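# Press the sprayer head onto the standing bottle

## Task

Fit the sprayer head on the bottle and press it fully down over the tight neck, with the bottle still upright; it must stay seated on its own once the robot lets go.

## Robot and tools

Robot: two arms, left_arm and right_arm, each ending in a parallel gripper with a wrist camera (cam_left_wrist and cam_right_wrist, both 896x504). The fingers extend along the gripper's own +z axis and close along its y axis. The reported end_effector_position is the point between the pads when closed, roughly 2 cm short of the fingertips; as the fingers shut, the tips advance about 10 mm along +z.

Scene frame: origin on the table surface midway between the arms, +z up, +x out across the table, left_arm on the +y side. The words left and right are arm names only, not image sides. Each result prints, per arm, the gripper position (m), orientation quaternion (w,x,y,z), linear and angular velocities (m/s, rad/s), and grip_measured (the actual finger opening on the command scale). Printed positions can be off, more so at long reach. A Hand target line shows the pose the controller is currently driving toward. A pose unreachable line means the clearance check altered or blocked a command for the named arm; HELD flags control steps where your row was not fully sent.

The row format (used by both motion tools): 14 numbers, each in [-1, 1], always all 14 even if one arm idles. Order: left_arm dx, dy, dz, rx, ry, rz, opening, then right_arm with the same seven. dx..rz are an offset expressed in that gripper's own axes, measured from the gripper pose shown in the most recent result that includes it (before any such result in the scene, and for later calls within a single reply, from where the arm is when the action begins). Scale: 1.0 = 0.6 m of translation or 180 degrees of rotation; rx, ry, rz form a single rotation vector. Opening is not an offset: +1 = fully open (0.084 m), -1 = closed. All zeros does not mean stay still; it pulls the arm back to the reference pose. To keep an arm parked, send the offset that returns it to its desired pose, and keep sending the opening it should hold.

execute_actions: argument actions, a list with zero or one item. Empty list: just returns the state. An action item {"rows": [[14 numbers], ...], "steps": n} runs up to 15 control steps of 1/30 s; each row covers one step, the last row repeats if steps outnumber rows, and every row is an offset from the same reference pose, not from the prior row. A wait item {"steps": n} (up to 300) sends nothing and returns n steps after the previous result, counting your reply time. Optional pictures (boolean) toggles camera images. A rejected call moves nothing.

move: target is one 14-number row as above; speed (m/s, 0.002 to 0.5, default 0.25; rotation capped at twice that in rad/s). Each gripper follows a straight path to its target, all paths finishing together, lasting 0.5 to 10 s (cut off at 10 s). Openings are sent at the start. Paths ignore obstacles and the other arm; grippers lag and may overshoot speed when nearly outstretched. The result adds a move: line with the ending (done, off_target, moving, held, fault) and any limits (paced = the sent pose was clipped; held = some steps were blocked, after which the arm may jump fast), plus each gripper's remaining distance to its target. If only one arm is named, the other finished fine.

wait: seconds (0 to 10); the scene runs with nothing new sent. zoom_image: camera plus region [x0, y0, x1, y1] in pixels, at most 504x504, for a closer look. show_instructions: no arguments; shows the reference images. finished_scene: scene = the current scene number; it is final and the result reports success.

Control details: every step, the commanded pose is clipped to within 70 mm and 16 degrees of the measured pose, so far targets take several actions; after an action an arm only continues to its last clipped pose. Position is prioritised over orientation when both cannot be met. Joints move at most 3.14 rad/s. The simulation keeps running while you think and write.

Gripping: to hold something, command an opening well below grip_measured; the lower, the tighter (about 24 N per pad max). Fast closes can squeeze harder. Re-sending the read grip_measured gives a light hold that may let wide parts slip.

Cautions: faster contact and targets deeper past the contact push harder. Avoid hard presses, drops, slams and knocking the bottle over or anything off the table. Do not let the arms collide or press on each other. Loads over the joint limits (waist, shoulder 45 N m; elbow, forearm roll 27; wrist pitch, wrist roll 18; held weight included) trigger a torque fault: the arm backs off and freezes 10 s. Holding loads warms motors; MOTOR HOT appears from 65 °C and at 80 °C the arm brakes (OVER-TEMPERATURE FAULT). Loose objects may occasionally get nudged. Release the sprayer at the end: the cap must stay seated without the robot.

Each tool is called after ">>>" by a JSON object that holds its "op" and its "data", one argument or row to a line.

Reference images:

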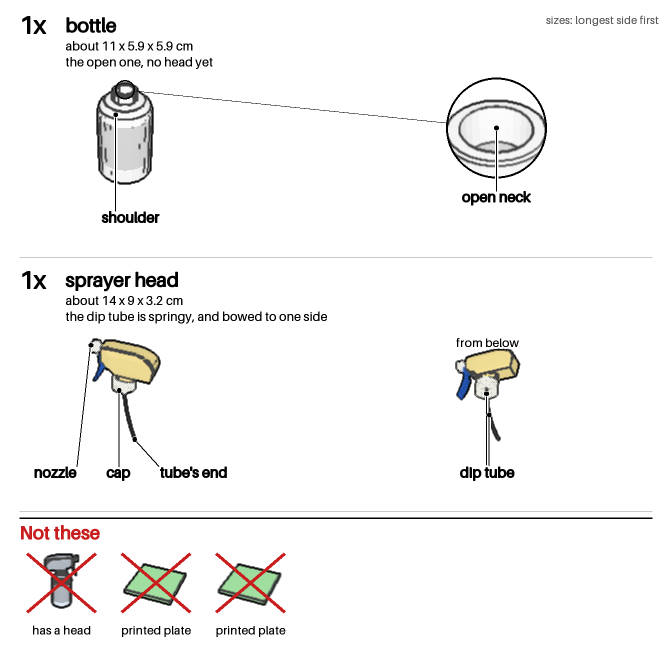

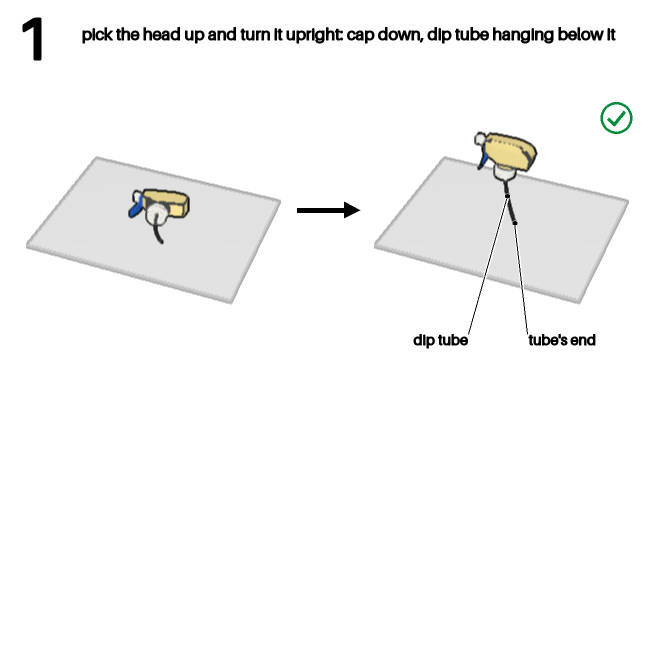

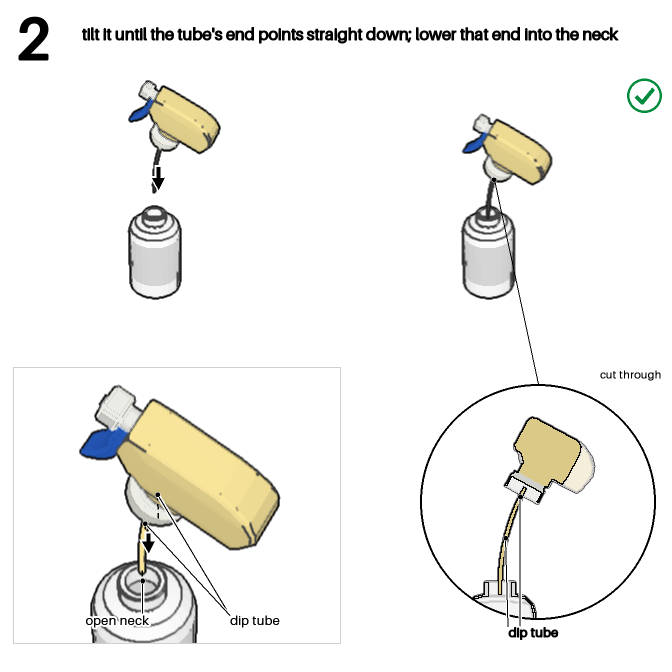

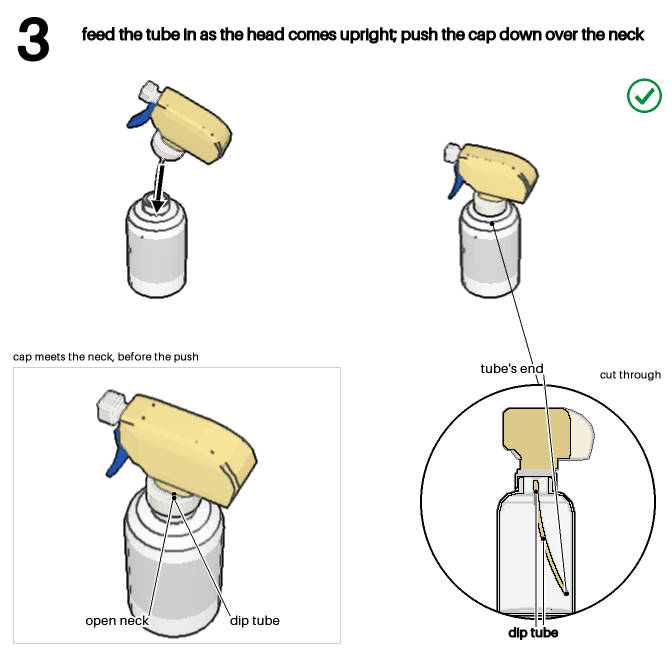

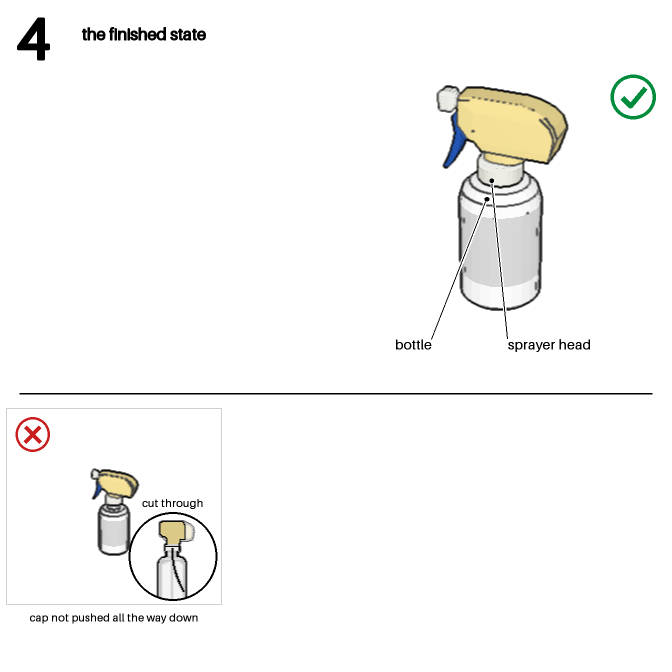

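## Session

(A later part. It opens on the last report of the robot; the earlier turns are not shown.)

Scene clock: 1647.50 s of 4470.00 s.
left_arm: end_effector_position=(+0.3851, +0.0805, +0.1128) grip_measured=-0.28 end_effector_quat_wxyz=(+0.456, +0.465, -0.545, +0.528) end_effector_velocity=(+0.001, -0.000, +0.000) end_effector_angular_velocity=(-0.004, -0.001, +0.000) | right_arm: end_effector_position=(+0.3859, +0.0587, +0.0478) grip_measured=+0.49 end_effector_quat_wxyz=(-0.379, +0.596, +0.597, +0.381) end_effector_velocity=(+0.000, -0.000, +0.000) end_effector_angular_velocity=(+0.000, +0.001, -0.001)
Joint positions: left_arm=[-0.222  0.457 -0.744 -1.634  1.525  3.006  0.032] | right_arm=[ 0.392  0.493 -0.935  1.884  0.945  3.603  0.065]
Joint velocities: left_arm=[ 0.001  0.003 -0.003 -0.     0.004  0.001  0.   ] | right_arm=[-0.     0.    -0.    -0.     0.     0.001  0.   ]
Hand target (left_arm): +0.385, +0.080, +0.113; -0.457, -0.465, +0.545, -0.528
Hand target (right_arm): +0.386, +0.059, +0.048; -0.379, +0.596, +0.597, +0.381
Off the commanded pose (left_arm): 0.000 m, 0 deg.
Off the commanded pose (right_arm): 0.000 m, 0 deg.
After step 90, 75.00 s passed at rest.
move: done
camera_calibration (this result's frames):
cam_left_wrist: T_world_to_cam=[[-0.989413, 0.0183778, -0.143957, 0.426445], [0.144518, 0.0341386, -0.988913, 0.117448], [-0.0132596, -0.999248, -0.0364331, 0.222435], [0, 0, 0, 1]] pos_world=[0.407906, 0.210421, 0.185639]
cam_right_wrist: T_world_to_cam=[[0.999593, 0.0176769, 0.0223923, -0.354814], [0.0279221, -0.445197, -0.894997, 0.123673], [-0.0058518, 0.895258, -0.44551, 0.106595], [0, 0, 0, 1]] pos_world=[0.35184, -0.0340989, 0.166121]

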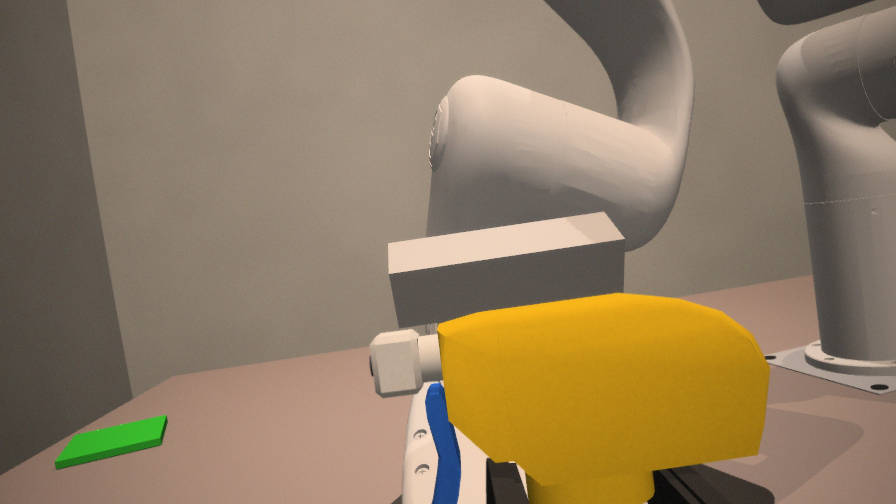

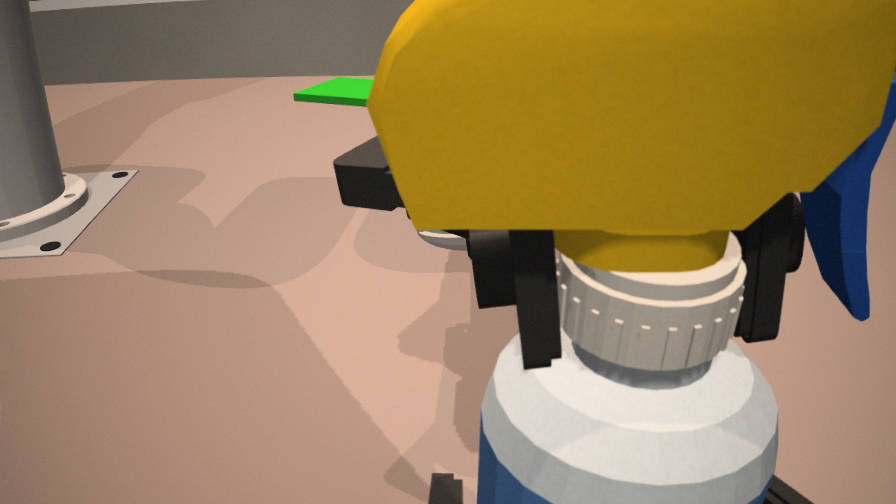

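>>> {"op": "execute_actions", "data": {
  "actions": [
    {"rows": [[0,0,0,0,0,0,-0.5, 0,0,0,0,0,0,0.5],[0,0,0,0,0,0,-0.3, 0,0,0,0,0,0,0.5],[0,0,0,0,0,0,-0.22, 0,0,0,0,0,0,0.5],[0,0,0,0,0,0,-0.17, 0,0,0,0,0,0,0.5],[0,0,0,0,0,0,-0.13, 0,0,0,0,0,0,0.47],[0,0,0,0,0,0,-0.13, 0,0,0,0,0,0,0.44],[0,0,0,0,0,0,-0.13, 0,0,0,0,0,0,0.41],[0,0,0,0,0,0,-0.13, 0,0,0,0,0,0,0.38],[0,0,0,0,0,0,-0.13, 0,0,0,0,0,0,0.35],[0,0,0,0,0,0,-0.13, 0,0,0,0,0,0,0.31],[0,0,0,0,0,0,-0.13, 0,0,0,0,0,0,0.27],[0,0,0,0,0,0,-0.13, 0,0,0,0,0,0,0.22],[0,0,0,0,0,0,-0.13, 0,0,0,0,0,0,0.16],[0,0,0,0,0,0,-0.13, 0,0,0,0,0,0,0.08],[0,0,0,0,0,0,-0.13, 0,0,0,0,0,0,0.0]], "steps": 15}
  ],
  "pictures": false
}}

>>> {"op": "move", "data": {
  "target": [0.002,0,-0.0667,0,0,0,-0.13, 0,0,0,0,0,0,-0.1],
  "speed": 0.05
}}

Scene clock: 1663.40 s of 4470.00 s.
left_arm: end_effector_position=(+0.3841, +0.0804, +0.1117) grip_measured=-0.14 end_effector_quat_wxyz=(+0.457, +0.466, -0.545, +0.527) end_effector_velocity=(+0.001, +0.001, +0.001) end_effector_angular_velocity=(-0.001, -0.000, +0.002) | right_arm: end_effector_position=(+0.3866, +0.0586, +0.0480) grip_measured=+0.35 end_effector_quat_wxyz=(-0.379, +0.596, +0.597, +0.381) end_effector_velocity=(-0.001, +0.001, +0.000) end_effector_angular_velocity=(+0.002, +0.001, +0.003)
Joint positions: left_arm=[-0.222  0.458 -0.743 -1.633  1.524  3.006  0.038] | right_arm=[ 0.391  0.493 -0.936  1.884  0.945  3.603  0.059]
Joint velocities: left_arm=[ 0.002 -0.001  0.    -0.     0.001 -0.001  0.   ] | right_arm=[ 0.002  0.    -0.    -0.     0.002  0.     0.   ]
Hand target (left_arm): +0.385, +0.080, +0.113; -0.456, -0.465, +0.545, -0.528
Hand target (right_arm): +0.386, +0.059, +0.048; -0.379, +0.596, +0.597, +0.381
Off the commanded pose (left_arm): 0.002 m, 0 deg.
Off the commanded pose (right_arm): 0.001 m, 0 deg.
Steps of this call (steps 1 to 90: nothing new was sent; then 12.40 s passed at rest; steps 91 to 105: all 15 steps of this action). Readings (end_effector_position):
91: left_arm (+0.3848, +0.0803, +0.1128) | right_arm (+0.3859, +0.0587, +0.0478)
92: left_arm (+0.3848, +0.0803, +0.1128) | right_arm (+0.3859, +0.0587, +0.0478)
94: left_arm (+0.3849, +0.0803, +0.1128) | right_arm (+0.3859, +0.0587, +0.0478)
98: left_arm (+0.3836, +0.0803, +0.1113) | right_arm (+0.3859, +0.0587, +0.0478)
105: the state above

Scene clock: 1664.80 s of 4470.00 s.
left_arm: end_effector_position=(+0.3842, +0.1202, +0.1142) grip_measured=-0.14 end_effector_quat_wxyz=(+0.457, +0.466, -0.545, +0.527) end_effector_velocity=(-0.001, +0.002, -0.000) end_effector_angular_velocity=(-0.000, +0.003, -0.000) | right_arm: end_effector_position=(+0.3864, +0.0587, +0.0479) grip_measured=+0.35 end_effector_quat_wxyz=(-0.379, +0.596, +0.597, +0.381) end_effector_velocity=(+0.000, +0.001, +0.001) end_effector_angular_velocity=(+0.002, -0.001, +0.000)
Joint positions: left_arm=[-0.106  0.448 -0.737 -1.522  1.557  3.002  0.038] | right_arm=[ 0.391  0.493 -0.935  1.884  0.945  3.603  0.059]
Joint velocities: left_arm=[ 0.006 -0.     0.001  0.005  0.002 -0.002  0.   ] | right_arm=[ 0.001 -0.    -0.001  0.001  0.001 -0.    -0.   ]
Hand target (left_arm): +0.384, +0.120, +0.114; -0.457, -0.466, +0.545, -0.527
Hand target (right_arm): +0.386, +0.059, +0.048; -0.379, +0.596, +0.597, +0.381
Off the commanded pose (left_arm): 0.000 m, 0 deg.
Off the commanded pose (right_arm): 0.000 m, 0 deg.
move: done
camera_calibration (this result's frames):
cam_left_wrist: T_world_to_cam=[[-0.98973, 0.019562, -0.141608, 0.42474], [0.142229, 0.0351925, -0.989208, 0.11844], [-0.0143673, -0.999189, -0.0376133, 0.26273], [0, 0, 0, 1]] pos_world=[0.407307, 0.25004, 0.18719]
cam_right_wrist: T_world_to_cam=[[0.9996, 0.0167937, 0.0227561, -0.355236], [0.0278543, -0.445197, -0.894999, 0.123779], [-0.00489938, 0.895275, -0.445486, 0.106368], [0, 0, 0, 1]] pos_world=[0.352167, -0.0341572, 0.166252]

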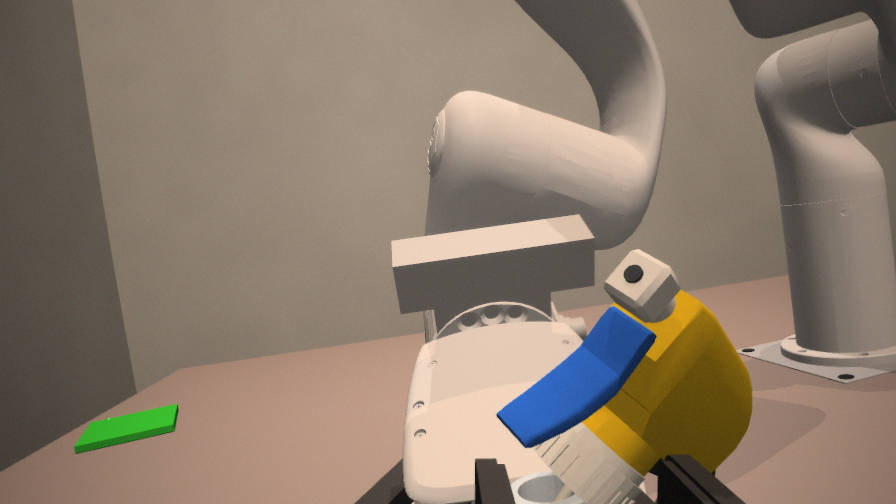

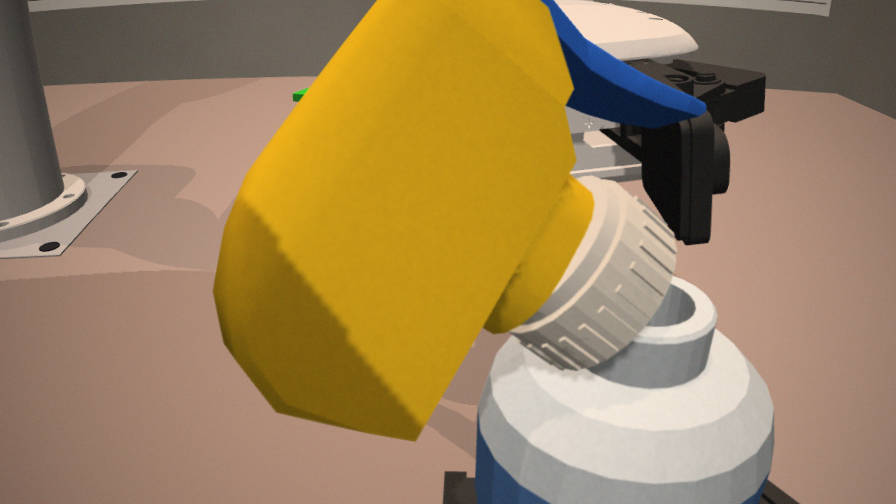

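>>> {"op": "execute_actions", "data": {
  "actions": []
}}

Scene clock: 1751.40 s of 4470.00 s.
left_arm: end_effector_position=(+0.3842, +0.1204, +0.1143) grip_measured=-0.14 end_effector_quat_wxyz=(+0.457, +0.466, -0.545, +0.527) end_effector_velocity=(-0.000, -0.000, -0.000) end_effector_angular_velocity=(-0.000, +0.001, -0.001) | right_arm: end_effector_position=(+0.3864, +0.0587, +0.0480) grip_measured=+0.35 end_effector_quat_wxyz=(-0.379, +0.596, +0.597, +0.381) end_effector_velocity=(+0.000, +0.000, +0.000) end_effector_angular_velocity=(-0.000, +0.000, -0.000)
Joint positions: left_arm=[-0.106  0.448 -0.737 -1.522  1.557  3.002  0.038] | right_arm=[ 0.391  0.493 -0.935  1.884  0.945  3.603  0.059]
Joint velocities: left_arm=[-0.    -0.     0.001  0.     0.    -0.    -0.   ] | right_arm=[ 0.001 -0.    -0.001  0.    -0.001  0.001  0.   ]
Hand target (left_arm): +0.384, +0.120, +0.114; -0.457, -0.466, +0.545, -0.527
Hand target (right_arm): +0.386, +0.059, +0.048; -0.379, +0.596, +0.597, +0.381
Off the commanded pose (left_arm): 0.000 m, 0 deg.
Off the commanded pose (right_arm): 0.000 m, 0 deg.
Steps of this call (steps 1 to 150: nothing new was sent; then 81.60 s passed at rest). Readings (end_effector_position):
1: left_arm (+0.3842, +0.1202, +0.1142) | right_arm (+0.3864, +0.0587, +0.0479)
2: left_arm (+0.3842, +0.1203, +0.1142) | right_arm (+0.3864, +0.0587, +0.0479)
4: left_arm (+0.3842, +0.1203, +0.1142) | right_arm (+0.3864, +0.0587, +0.0479)
8: left_arm (+0.3842, +0.1204, +0.1143) | right_arm (+0.3864, +0.0587, +0.0479)
150: the state above
camera_calibration (this result's frames):
cam_left_wrist: T_world_to_cam=[[-0.989725, 0.0194605, -0.141655, 0.424794], [0.142273, 0.0352127, -0.989201, 0.118432], [-0.0142623, -0.99919, -0.0376196, 0.262903], [0, 0, 0, 1]] pos_world=[0.407329, 0.250254, 0.187217]
cam_right_wrist: T_world_to_cam=[[0.9996, 0.0167714, 0.0227695, -0.355249], [0.0278563, -0.445191, -0.895002, 0.123783], [-0.00487367, 0.895279, -0.44548, 0.106364], [0, 0, 0, 1]] pos_world=[0.352177, -0.0341606, 0.166258]

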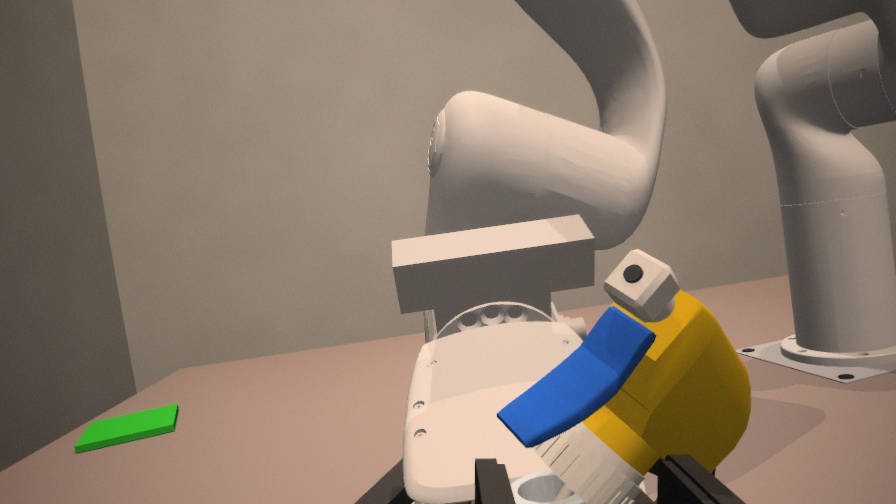

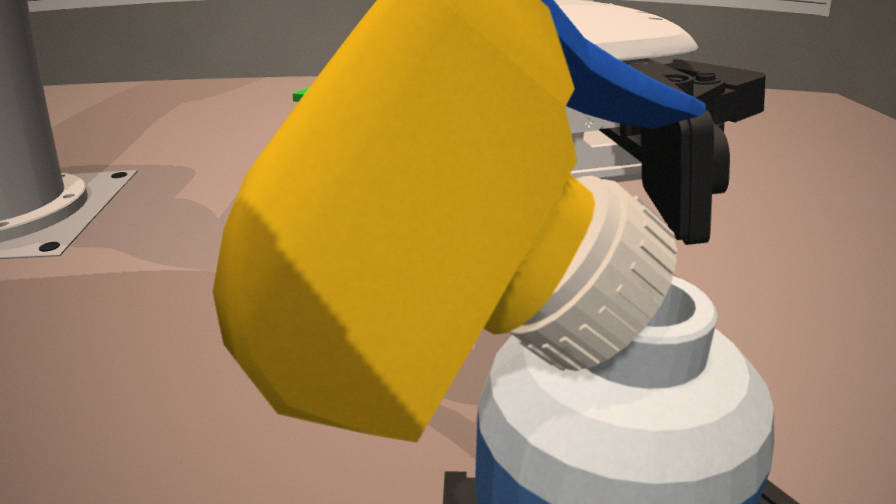

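>>> {"op": "execute_actions", "data": {
  "actions": []
}}

Scene clock: 1781.27 s of 4470.00 s.
left_arm: end_effector_position=(+0.3842, +0.1204, +0.1143) grip_measured=-0.14 end_effector_quat_wxyz=(+0.457, +0.466, -0.545, +0.527) end_effector_velocity=(+0.001, +0.000, +0.000) end_effector_angular_velocity=(-0.001, -0.002, +0.001) | right_arm: end_effector_position=(+0.3864, +0.0587, +0.0480) grip_measured=+0.35 end_effector_quat_wxyz=(-0.379, +0.596, +0.597, +0.381) end_effector_velocity=(+0.000, -0.001, -0.001) end_effector_angular_velocity=(-0.002, +0.001, -0.001)
Joint positions: left_arm=[-0.106  0.448 -0.737 -1.522  1.557  3.002  0.038] | right_arm=[ 0.391  0.493 -0.935  1.884  0.945  3.603  0.059]
Joint velocities: left_arm=[ 0.001  0.    -0.001 -0.001  0.001  0.001 -0.   ] | right_arm=[-0.001 -0.     0.001 -0.001 -0.001  0.    -0.   ]
Hand target (left_arm): +0.384, +0.120, +0.114; -0.457, -0.466, +0.545, -0.527
Hand target (right_arm): +0.386, +0.059, +0.048; -0.379, +0.596, +0.597, +0.381
Off the commanded pose (left_arm): 0.000 m, 0 deg.
Off the commanded pose (right_arm): 0.000 m, 0 deg.
Steps of this call (steps 1 to 90: nothing new was sent; then 26.87 s passed at rest). Readings (end_effector_position):
1: left_arm (+0.3842, +0.1204, +0.1143) | right_arm (+0.3864, +0.0587, +0.0480)
2: left_arm (+0.3842, +0.1204, +0.1143) | right_arm (+0.3864, +0.0587, +0.0480)
4: left_arm (+0.3842, +0.1204, +0.1143) | right_arm (+0.3864, +0.0587, +0.0480)
8: left_arm (+0.3842, +0.1204, +0.1143) | right_arm (+0.3864, +0.0587, +0.0480)
90: the state above
camera_calibration (this result's frames):
cam_left_wrist: T_world_to_cam=[[-0.989725, 0.0194609, -0.141655, 0.424793], [0.142273, 0.0352129, -0.989201, 0.118432], [-0.0142626, -0.99919, -0.0376198, 0.262904], [0, 0, 0, 1]] pos_world=[0.407329, 0.250254, 0.187217]
cam_right_wrist: T_world_to_cam=[[0.9996, 0.0167737, 0.0227674, -0.355247], [0.0278556, -0.445191, -0.895002, 0.123783], [-0.00487666, 0.895279, -0.44548, 0.106365], [0, 0, 0, 1]] pos_world=[0.352176, -0.0341603, 0.166257]

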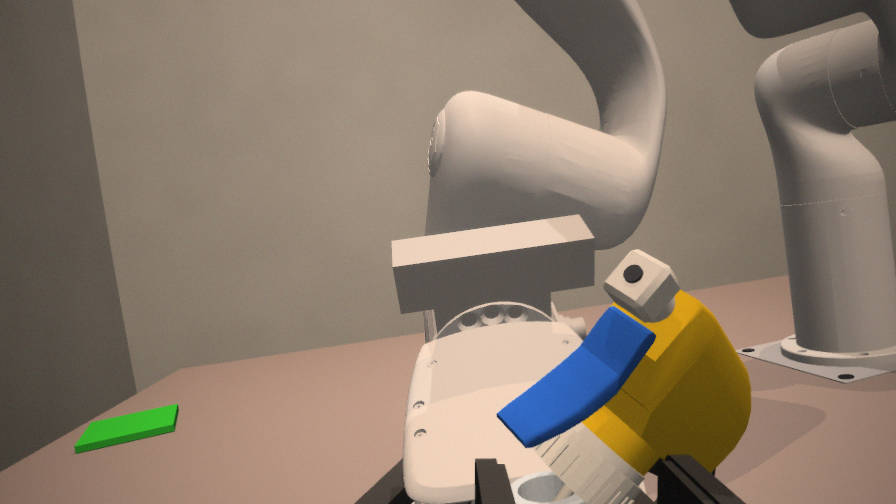

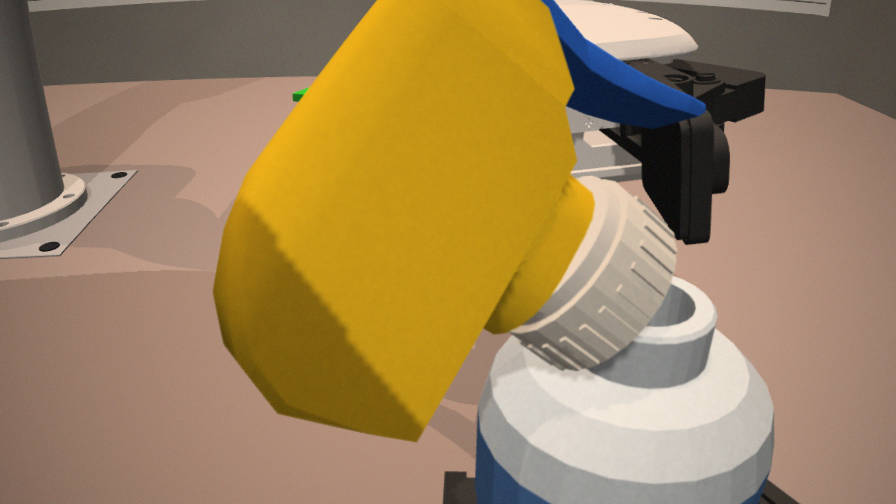

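>>> {"op": "move", "data": {
  "target": [0.02,0,-0.12,0,0,0,-0.13, 0,0,0,0,0,0,-0.1],
  "speed": 0.15
}}

Scene clock: 1902.27 s of 4470.00 s.
left_arm: end_effector_position=(+0.3828, +0.1917, +0.1282) grip_measured=-0.14 end_effector_quat_wxyz=(+0.457, +0.466, -0.545, +0.527) end_effector_velocity=(+0.000, +0.002, +0.001) end_effector_angular_velocity=(-0.000, -0.001, -0.001) | right_arm: end_effector_position=(+0.3864, +0.0587, +0.0480) grip_measured=+0.35 end_effector_quat_wxyz=(-0.379, +0.596, +0.597, +0.381) end_effector_velocity=(+0.000, -0.001, -0.000) end_effector_angular_velocity=(-0.001, +0.002, -0.002)
Joint positions: left_arm=[ 0.1    0.417 -0.75  -1.326  1.626  2.967  0.038] | right_arm=[ 0.391  0.493 -0.935  1.884  0.945  3.603  0.059]
Joint velocities: left_arm=[ 0.005 -0.001 -0.002  0.005  0.002 -0.001  0.   ] | right_arm=[-0.001 -0.     0.    -0.    -0.001  0.002 -0.   ]
Hand target (left_arm): +0.383, +0.192, +0.128; -0.457, -0.466, +0.545, -0.527
Hand target (right_arm): +0.386, +0.059, +0.048; -0.379, +0.596, +0.597, +0.381
Off the commanded pose (left_arm): 0.000 m, 0 deg.
Off the commanded pose (right_arm): 0.000 m, 0 deg.
After step 90, 117.00 s passed at rest.
move: done
camera_calibration (this result's frames):
cam_left_wrist: T_world_to_cam=[[-0.989752, 0.0198904, -0.141406, 0.423825], [0.142039, 0.0351526, -0.989237, 0.13001], [-0.0147056, -0.999184, -0.0376175, 0.334833], [0, 0, 0, 1]] pos_world=[0.405939, 0.321559, 0.201138]
cam_right_wrist: T_world_to_cam=[[0.9996, 0.0167737, 0.0227674, -0.355247], [0.0278555, -0.445191, -0.895002, 0.123783], [-0.00487666, 0.895278, -0.44548, 0.106365], [0, 0, 0, 1]] pos_world=[0.352176, -0.0341603, 0.166257]

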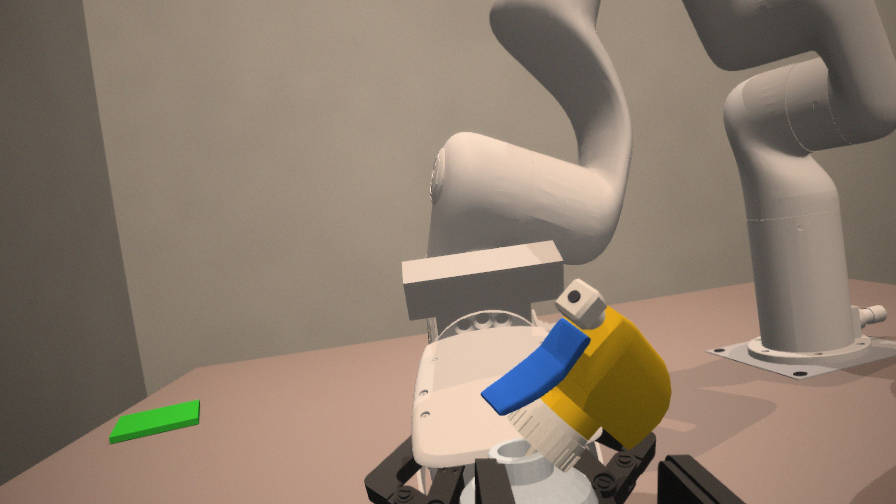

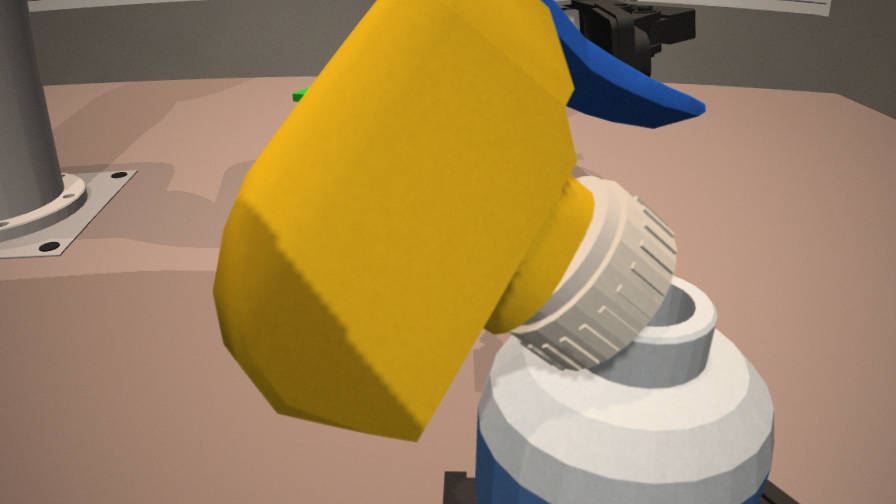

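>>> {"op": "move", "data": {
  "target": [0.1864,0.2956,0.1687,0.4892,-0.1255,-0.1455,-0.13, 0,0,0,0,0,0,-0.1],
  "speed": 0.2
}}

Scene clock: 1925.17 s of 4470.00 s.
left_arm: end_effector_position=(+0.2803, +0.1371, +0.1694) grip_measured=-0.14 end_effector_quat_wxyz=(+0.284, +0.691, -0.296, +0.595) end_effector_velocity=(+0.000, +0.000, -0.000) end_effector_angular_velocity=(+0.001, -0.000, +0.001) | right_arm: end_effector_position=(+0.3864, +0.0587, +0.0480) grip_measured=+0.35 end_effector_quat_wxyz=(-0.379, +0.596, +0.597, +0.381) end_effector_velocity=(-0.000, +0.000, -0.000) end_effector_angular_velocity=(-0.001, -0.000, +0.001)
Joint positions: left_arm=[-0.683 -0.783  0.154 -2.729  0.848  2.861  0.038] | right_arm=[ 0.391  0.493 -0.935  1.884  0.945  3.603  0.059]
Joint velocities: left_arm=[ 0.    -0.     0.    -0.001 -0.     0.001 -0.   ] | right_arm=[ 0.001 -0.    -0.    -0.001 -0.001  0.    -0.   ]
Hand target (left_arm): +0.280, +0.137, +0.169; +0.284, +0.691, -0.296, +0.595
Hand target (right_arm): +0.386, +0.059, +0.048; -0.379, +0.596, +0.597, +0.381
Off the commanded pose (left_arm): 0.110 m, 51 deg; position and orientation clipped at the last step of the last action.
Off the commanded pose (right_arm): 0.000 m, 0 deg.
After step 90, 15.47 s passed at rest.
move: held (left_arm); limits=paced,held; held on 62 of 133 steps (left_arm), including the last (left_arm)
pose unreachable (left arm): on one or more control steps of this call this arm could not follow its commanded pose, so it was not sent that pose on those steps. On the call's last step it was still not sent that pose. It may still have moved: this result reports where it is.
cause: the commanded pose would bring two parts of the arm too close to each other (joints 2 (shoulder) to 5 (wrist pitch) lie between them).
camera_calibration (this result's frames):
cam_left_wrist: T_world_to_cam=[[-0.751735, -0.657742, 0.0476563, 0.323471], [-0.126746, 0.073184, -0.989232, 0.257362], [0.647171, -0.74968, -0.138381, 0.077689], [0, 0, 0, 1]] pos_world=[0.225506, 0.252167, 0.249926]
cam_right_wrist: T_world_to_cam=[[0.9996, 0.0167736, 0.0227672, -0.355247], [0.0278553, -0.445191, -0.895002, 0.123783], [-0.00487664, 0.895279, -0.44548, 0.106365], [0, 0, 0, 1]] pos_world=[0.352176, -0.0341603, 0.166257]

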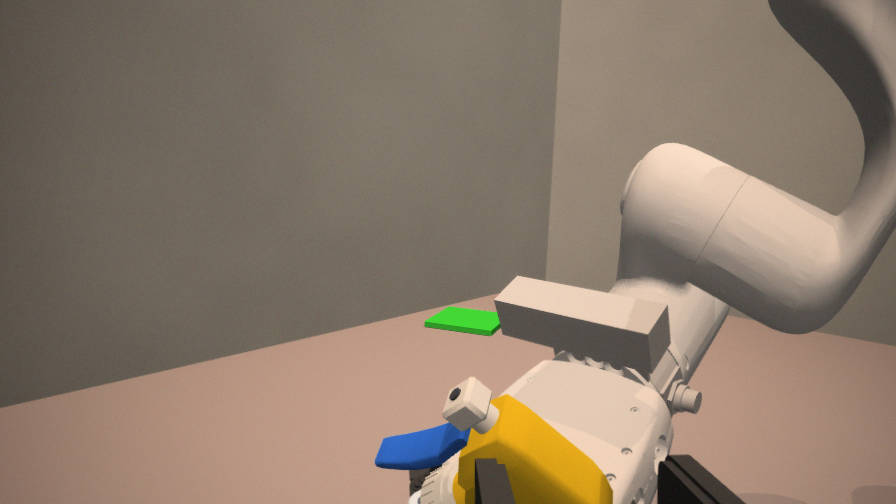

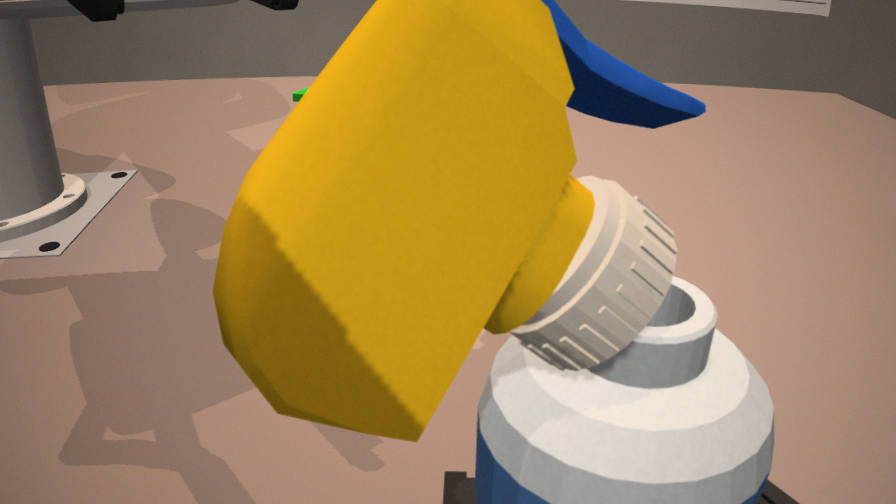

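>>> {"op": "move", "data": {
  "target": [0.0649,-0.1977,0.0273,-0.2291,0.0416,0.0782,-0.13, 0,0,0,0,0,0,-0.1],
  "speed": 0.15
}}

Scene clock: 2048.13 s of 4470.00 s.
left_arm: end_effector_position=(+0.3834, +0.2012, +0.2005) grip_measured=-0.14 end_effector_quat_wxyz=(+0.454, +0.467, -0.547, +0.526) end_effector_velocity=(+0.002, +0.000, +0.001) end_effector_angular_velocity=(-0.001, -0.003, -0.012) | right_arm: end_effector_position=(+0.3864, +0.0587, +0.0480) grip_measured=+0.35 end_effector_quat_wxyz=(-0.379, +0.596, +0.597, +0.381) end_effector_velocity=(+0.001, +0.000, +0.001) end_effector_angular_velocity=(+0.001, -0.001, -0.000)
Joint positions: left_arm=[ 0.134  0.185 -0.697 -1.308  1.676  2.8    0.038] | right_arm=[ 0.391  0.493 -0.935  1.884  0.945  3.603  0.059]
Joint velocities: left_arm=[-0.001  0.01  -0.016  0.008  0.008 -0.002 -0.   ] | right_arm=[-0.    -0.    -0.002  0.    -0.     0.    -0.   ]
Hand target (left_arm): +0.384, +0.201, +0.201; -0.454, -0.467, +0.547, -0.526
Hand target (right_arm): +0.386, +0.059, +0.048; -0.379, +0.596, +0.597, +0.381
Off the commanded pose (left_arm): 0.001 m, 0 deg.
Off the commanded pose (right_arm): 0.000 m, 0 deg.
After step 90, 117.00 s passed at rest.
move: done
camera_calibration (this result's frames):
cam_left_wrist: T_world_to_cam=[[-0.989397, 0.0183719, -0.144067, 0.435209], [0.144739, 0.0428583, -0.988541, 0.198394], [-0.0119869, -0.998912, -0.045063, 0.347393], [0, 0, 0, 1]] pos_world=[0.406043, 0.330517, 0.274475]
cam_right_wrist: T_world_to_cam=[[0.9996, 0.0167734, 0.0227674, -0.355247], [0.0278554, -0.445191, -0.895002, 0.123783], [-0.0048764, 0.895279, -0.44548, 0.106365], [0, 0, 0, 1]] pos_world=[0.352176, -0.0341602, 0.166257]

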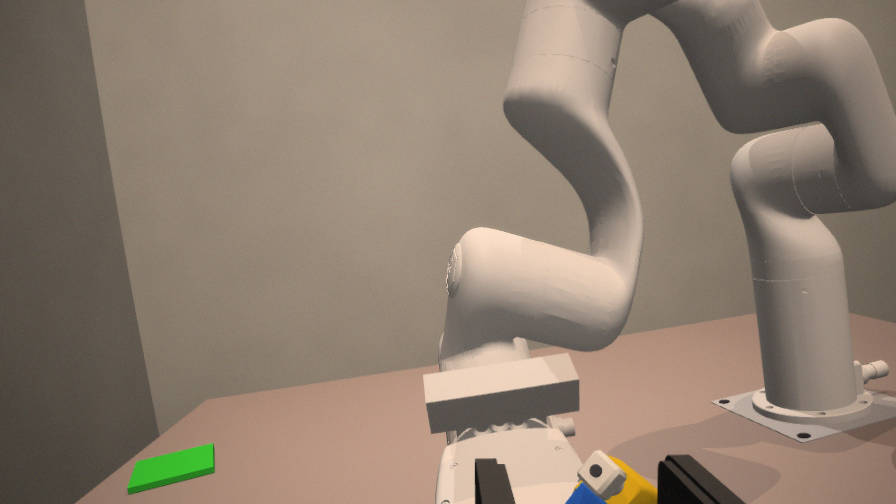

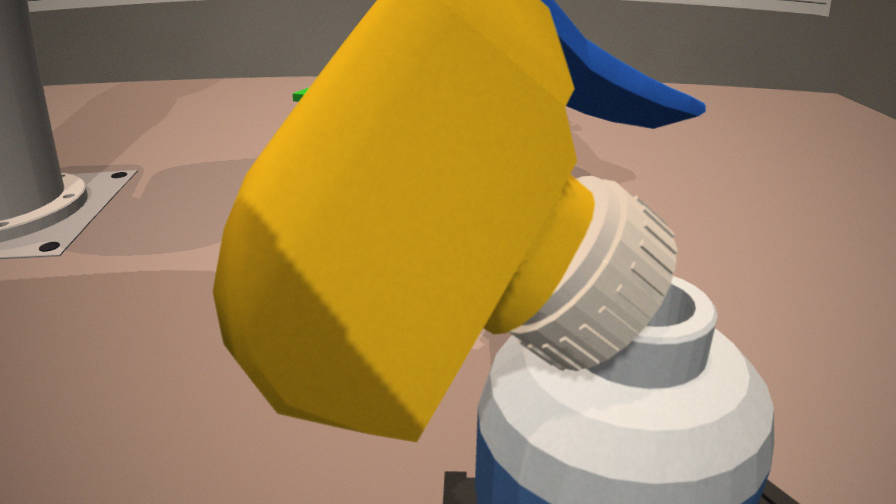

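>>> {"op": "move", "data": {
  "target": [0.1773,0.0464,0.0620,-0.0702,-0.4803,-0.0058,-0.13, 0,0,0,0,0,0,-0.1],
  "speed": 0.25
}}

>>> {"op": "move", "data": {
  "target": [0,0,0,0,0,-0.728,0.9, 0,0,0,0,0,0,-0.1],
  "speed": 0.5
}}

Scene clock: 2083.47 s of 4470.00 s.
left_arm: end_effector_position=(+0.3400, +0.1612, +0.2994) grip_measured=-0.14 end_effector_quat_wxyz=(-0.006, -0.656, +0.754, -0.000) end_effector_velocity=(-0.000, -0.001, +0.001) end_effector_angular_velocity=(+0.007, +0.000, +0.000) | right_arm: end_effector_position=(+0.3864, +0.0587, +0.0480) grip_measured=+0.35 end_effector_quat_wxyz=(-0.379, +0.596, +0.597, +0.381) end_effector_velocity=(-0.000, +0.000, +0.000) end_effector_angular_velocity=(+0.000, +0.000, -0.000)
Joint positions: left_arm=[-0.687 -0.367 -0.98  -0.011  1.35   1.166  0.038] | right_arm=[ 0.391  0.493 -0.935  1.884  0.945  3.603  0.059]
Joint velocities: left_arm=[-0.005  0.004 -0.007  0.006  0.007 -0.007  0.   ] | right_arm=[ 0. -0. -0.  0. -0.  0. -0.]
Hand target (left_arm): +0.340, +0.161, +0.299; -0.006, -0.656, +0.754, +0.000
Hand target (right_arm): +0.386, +0.059, +0.048; -0.379, +0.596, +0.597, +0.381
Off the commanded pose (left_arm): 0.001 m, 0 deg.
Off the commanded pose (right_arm): 0.000 m, 0 deg.
After step 90, 28.77 s passed at rest.
move: done
camera_calibration (this result's frames):
cam_left_wrist: T_world_to_cam=[[-0.991167, 0.131686, 0.0157046, 0.341684], [0.131707, 0.991289, 0.000283224, -0.140348], [-0.0155305, 0.00234912, -0.999877, 0.437077], [0, 0, 0, 1]] pos_world=[0.363939, 0.0931037, 0.431697]
cam_right_wrist: T_world_to_cam=[[0.9996, 0.0167737, 0.0227676, -0.355247], [0.0278556, -0.445191, -0.895002, 0.123783], [-0.00487659, 0.895279, -0.44548, 0.106365], [0, 0, 0, 1]] pos_world=[0.352176, -0.0341602, 0.166257]

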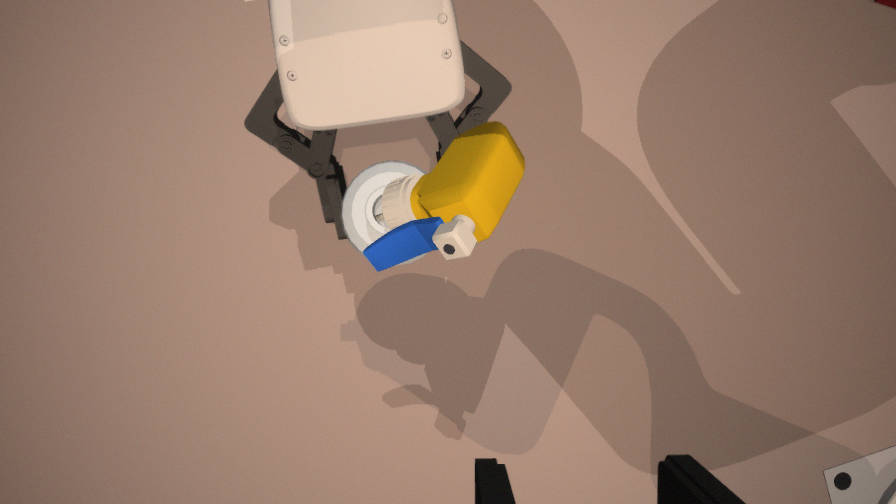

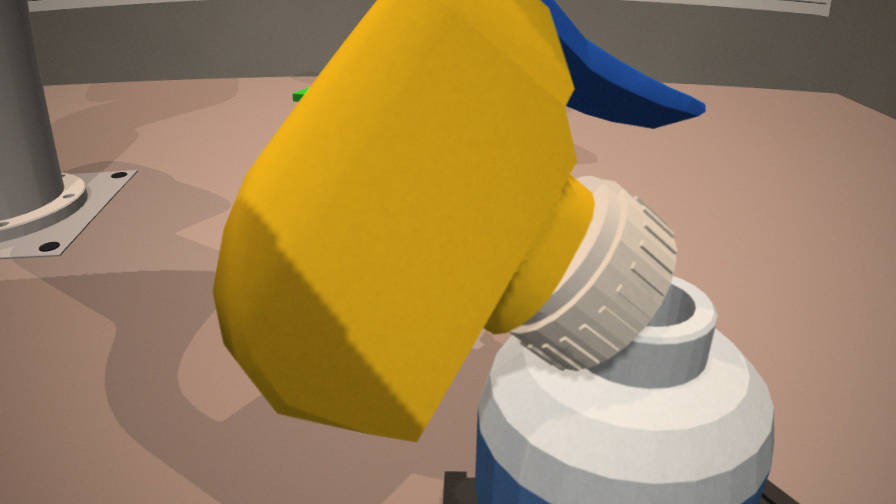

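Scene clock: 2086.37 s of 4470.00 s.
left_arm: end_effector_position=(+0.3400, +0.1612, +0.2994) grip_measured=+0.90 end_effector_quat_wxyz=(+0.003, +0.959, +0.284, -0.005) end_effector_velocity=(+0.000, -0.000, +0.001) end_effector_angular_velocity=(+0.003, -0.002, +0.009) | right_arm: end_effector_position=(+0.3864, +0.0587, +0.0480) grip_measured=+0.35 end_effector_quat_wxyz=(-0.379, +0.596, +0.597, +0.381) end_effector_velocity=(-0.000, +0.000, -0.000) end_effector_angular_velocity=(-0.001, -0.001, +0.001)
Joint positions: left_arm=[-0.687 -0.367 -0.98  -0.012  1.35  -1.12   0.08 ] | right_arm=[ 0.391  0.493 -0.935  1.884  0.945  3.603  0.059]
Joint velocities: left_arm=[-0.003  0.    -0.002  0.004  0.001 -0.013 -0.   ] | right_arm=[ 0.001  0.     0.     0.    -0.001 -0.001  0.   ]
Hand target (left_arm): +0.340, +0.161, +0.299; +0.002, +0.959, +0.285, -0.005
Hand target (right_arm): +0.386, +0.059, +0.048; -0.379, +0.596, +0.597, +0.381
Off the commanded pose (left_arm): 0.000 m, 0 deg.
Off the commanded pose (right_arm): 0.000 m, 0 deg.
move: done
camera_calibration (this result's frames):
cam_left_wrist: T_world_to_cam=[[0.550842, -0.83455, 0.00997848, -0.0250479], [-0.834525, -0.550578, 0.0207801, 0.430554], [-0.0118481, -0.0197739, -0.999734, 0.439349], [0, 0, 0, 1]] pos_world=[0.378311, 0.224837, 0.430535]
cam_right_wrist: T_world_to_cam=[[0.9996, 0.0167736, 0.0227676, -0.355247], [0.0278557, -0.445191, -0.895002, 0.123783], [-0.00487647, 0.895279, -0.44548, 0.106365], [0, 0, 0, 1]] pos_world=[0.352176, -0.0341603, 0.166257]

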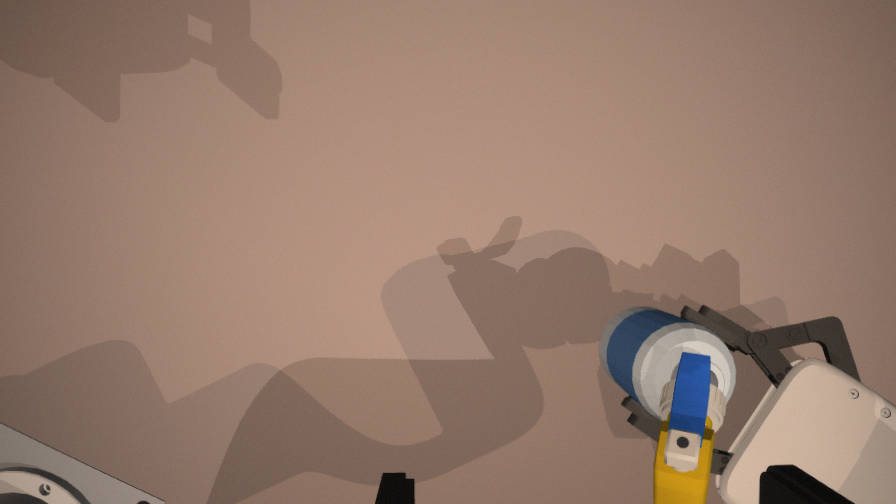

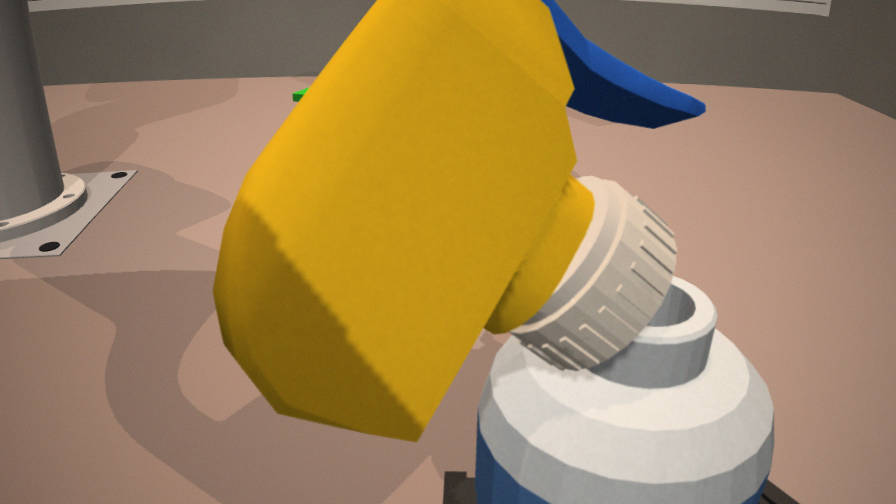

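>>> {"op": "zoom_image", "data": {
  "camera": "cam_left_wrist",
  "region": [580,300,880,504]
}}

Region (580, 300, 880, 504) of cam_left_wrist's 896x504 image, scaled by 1.680, with more detail than that image has; it fills the top 343 rows of this view, and the rest is white.

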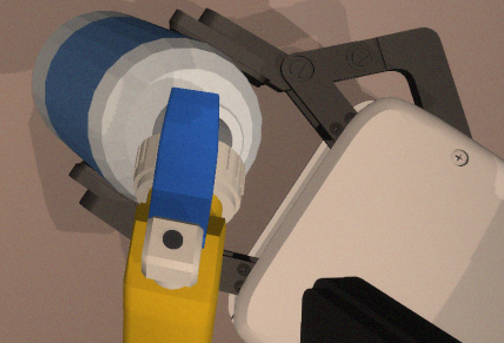

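>>> {"op": "move", "data": {
  "target": [-0.2155,0.1013,0.2313,-0.1316,0.3475,-0.0425,0.5, 0,0,0,0,0,0,-0.1],
  "speed": 0.15
}}

Scene clock: 2206.10 s of 4470.00 s.
left_arm: end_effector_position=(+0.2649, +0.0381, +0.1633) grip_measured=+0.49 end_effector_quat_wxyz=(+0.042, +0.781, +0.300, +0.546) end_effector_velocity=(+0.000, -0.001, -0.000) end_effector_angular_velocity=(+0.001, -0.012, +0.006) | right_arm: end_effector_position=(+0.3864, +0.0587, +0.0480) grip_measured=+0.35 end_effector_quat_wxyz=(-0.379, +0.596, +0.597, +0.381) end_effector_velocity=(+0.001, -0.001, +0.000) end_effector_angular_velocity=(+0.000, -0.000, -0.001)
Joint positions: left_arm=[-1.614  0.057 -0.697  1.172  1.352 -2.941  0.065] | right_arm=[ 0.391  0.493 -0.935  1.884  0.945  3.603  0.059]
Joint velocities: left_arm=[-0.004  0.013 -0.008  0.001  0.013 -0.011 -0.   ] | right_arm=[-0.002 -0.     0.     0.     0.    -0.001 -0.   ]
Hand target (left_arm): +0.265, +0.038, +0.163; +0.042, +0.781, +0.300, +0.546
Hand target (right_arm): +0.386, +0.059, +0.048; -0.379, +0.596, +0.597, +0.381
Off the commanded pose (left_arm): 0.002 m, 0 deg.
Off the commanded pose (right_arm): 0.000 m, 0 deg.
After step 90, 112.40 s passed at rest.
move: done
camera_calibration (this result's frames):
cam_left_wrist: T_world_to_cam=[[0.417251, -0.814974, 0.402143, -0.114522], [-0.229352, -0.522611, -0.821143, 0.279087], [0.879374, 0.250391, -0.404976, -0.0435342], [0, 0, 0, 1]] pos_world=[0.150076, 0.0634225, 0.257594]
cam_right_wrist: T_world_to_cam=[[0.9996, 0.0167738, 0.0227676, -0.355247], [0.0278558, -0.445191, -0.895002, 0.123783], [-0.0048766, 0.895279, -0.44548, 0.106365], [0, 0, 0, 1]] pos_world=[0.352176, -0.0341603, 0.166257]

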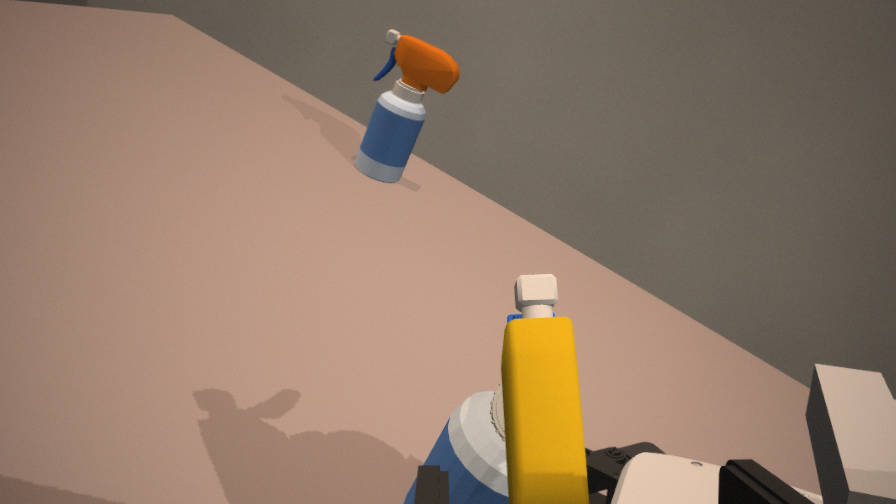

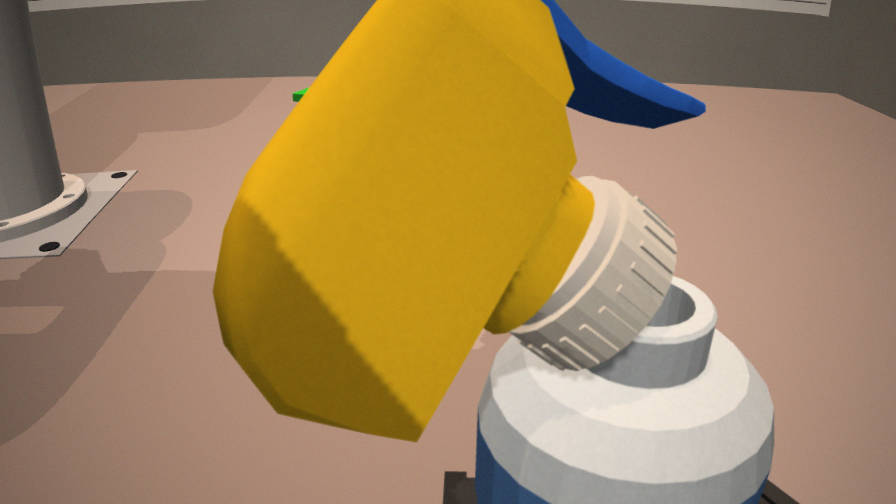

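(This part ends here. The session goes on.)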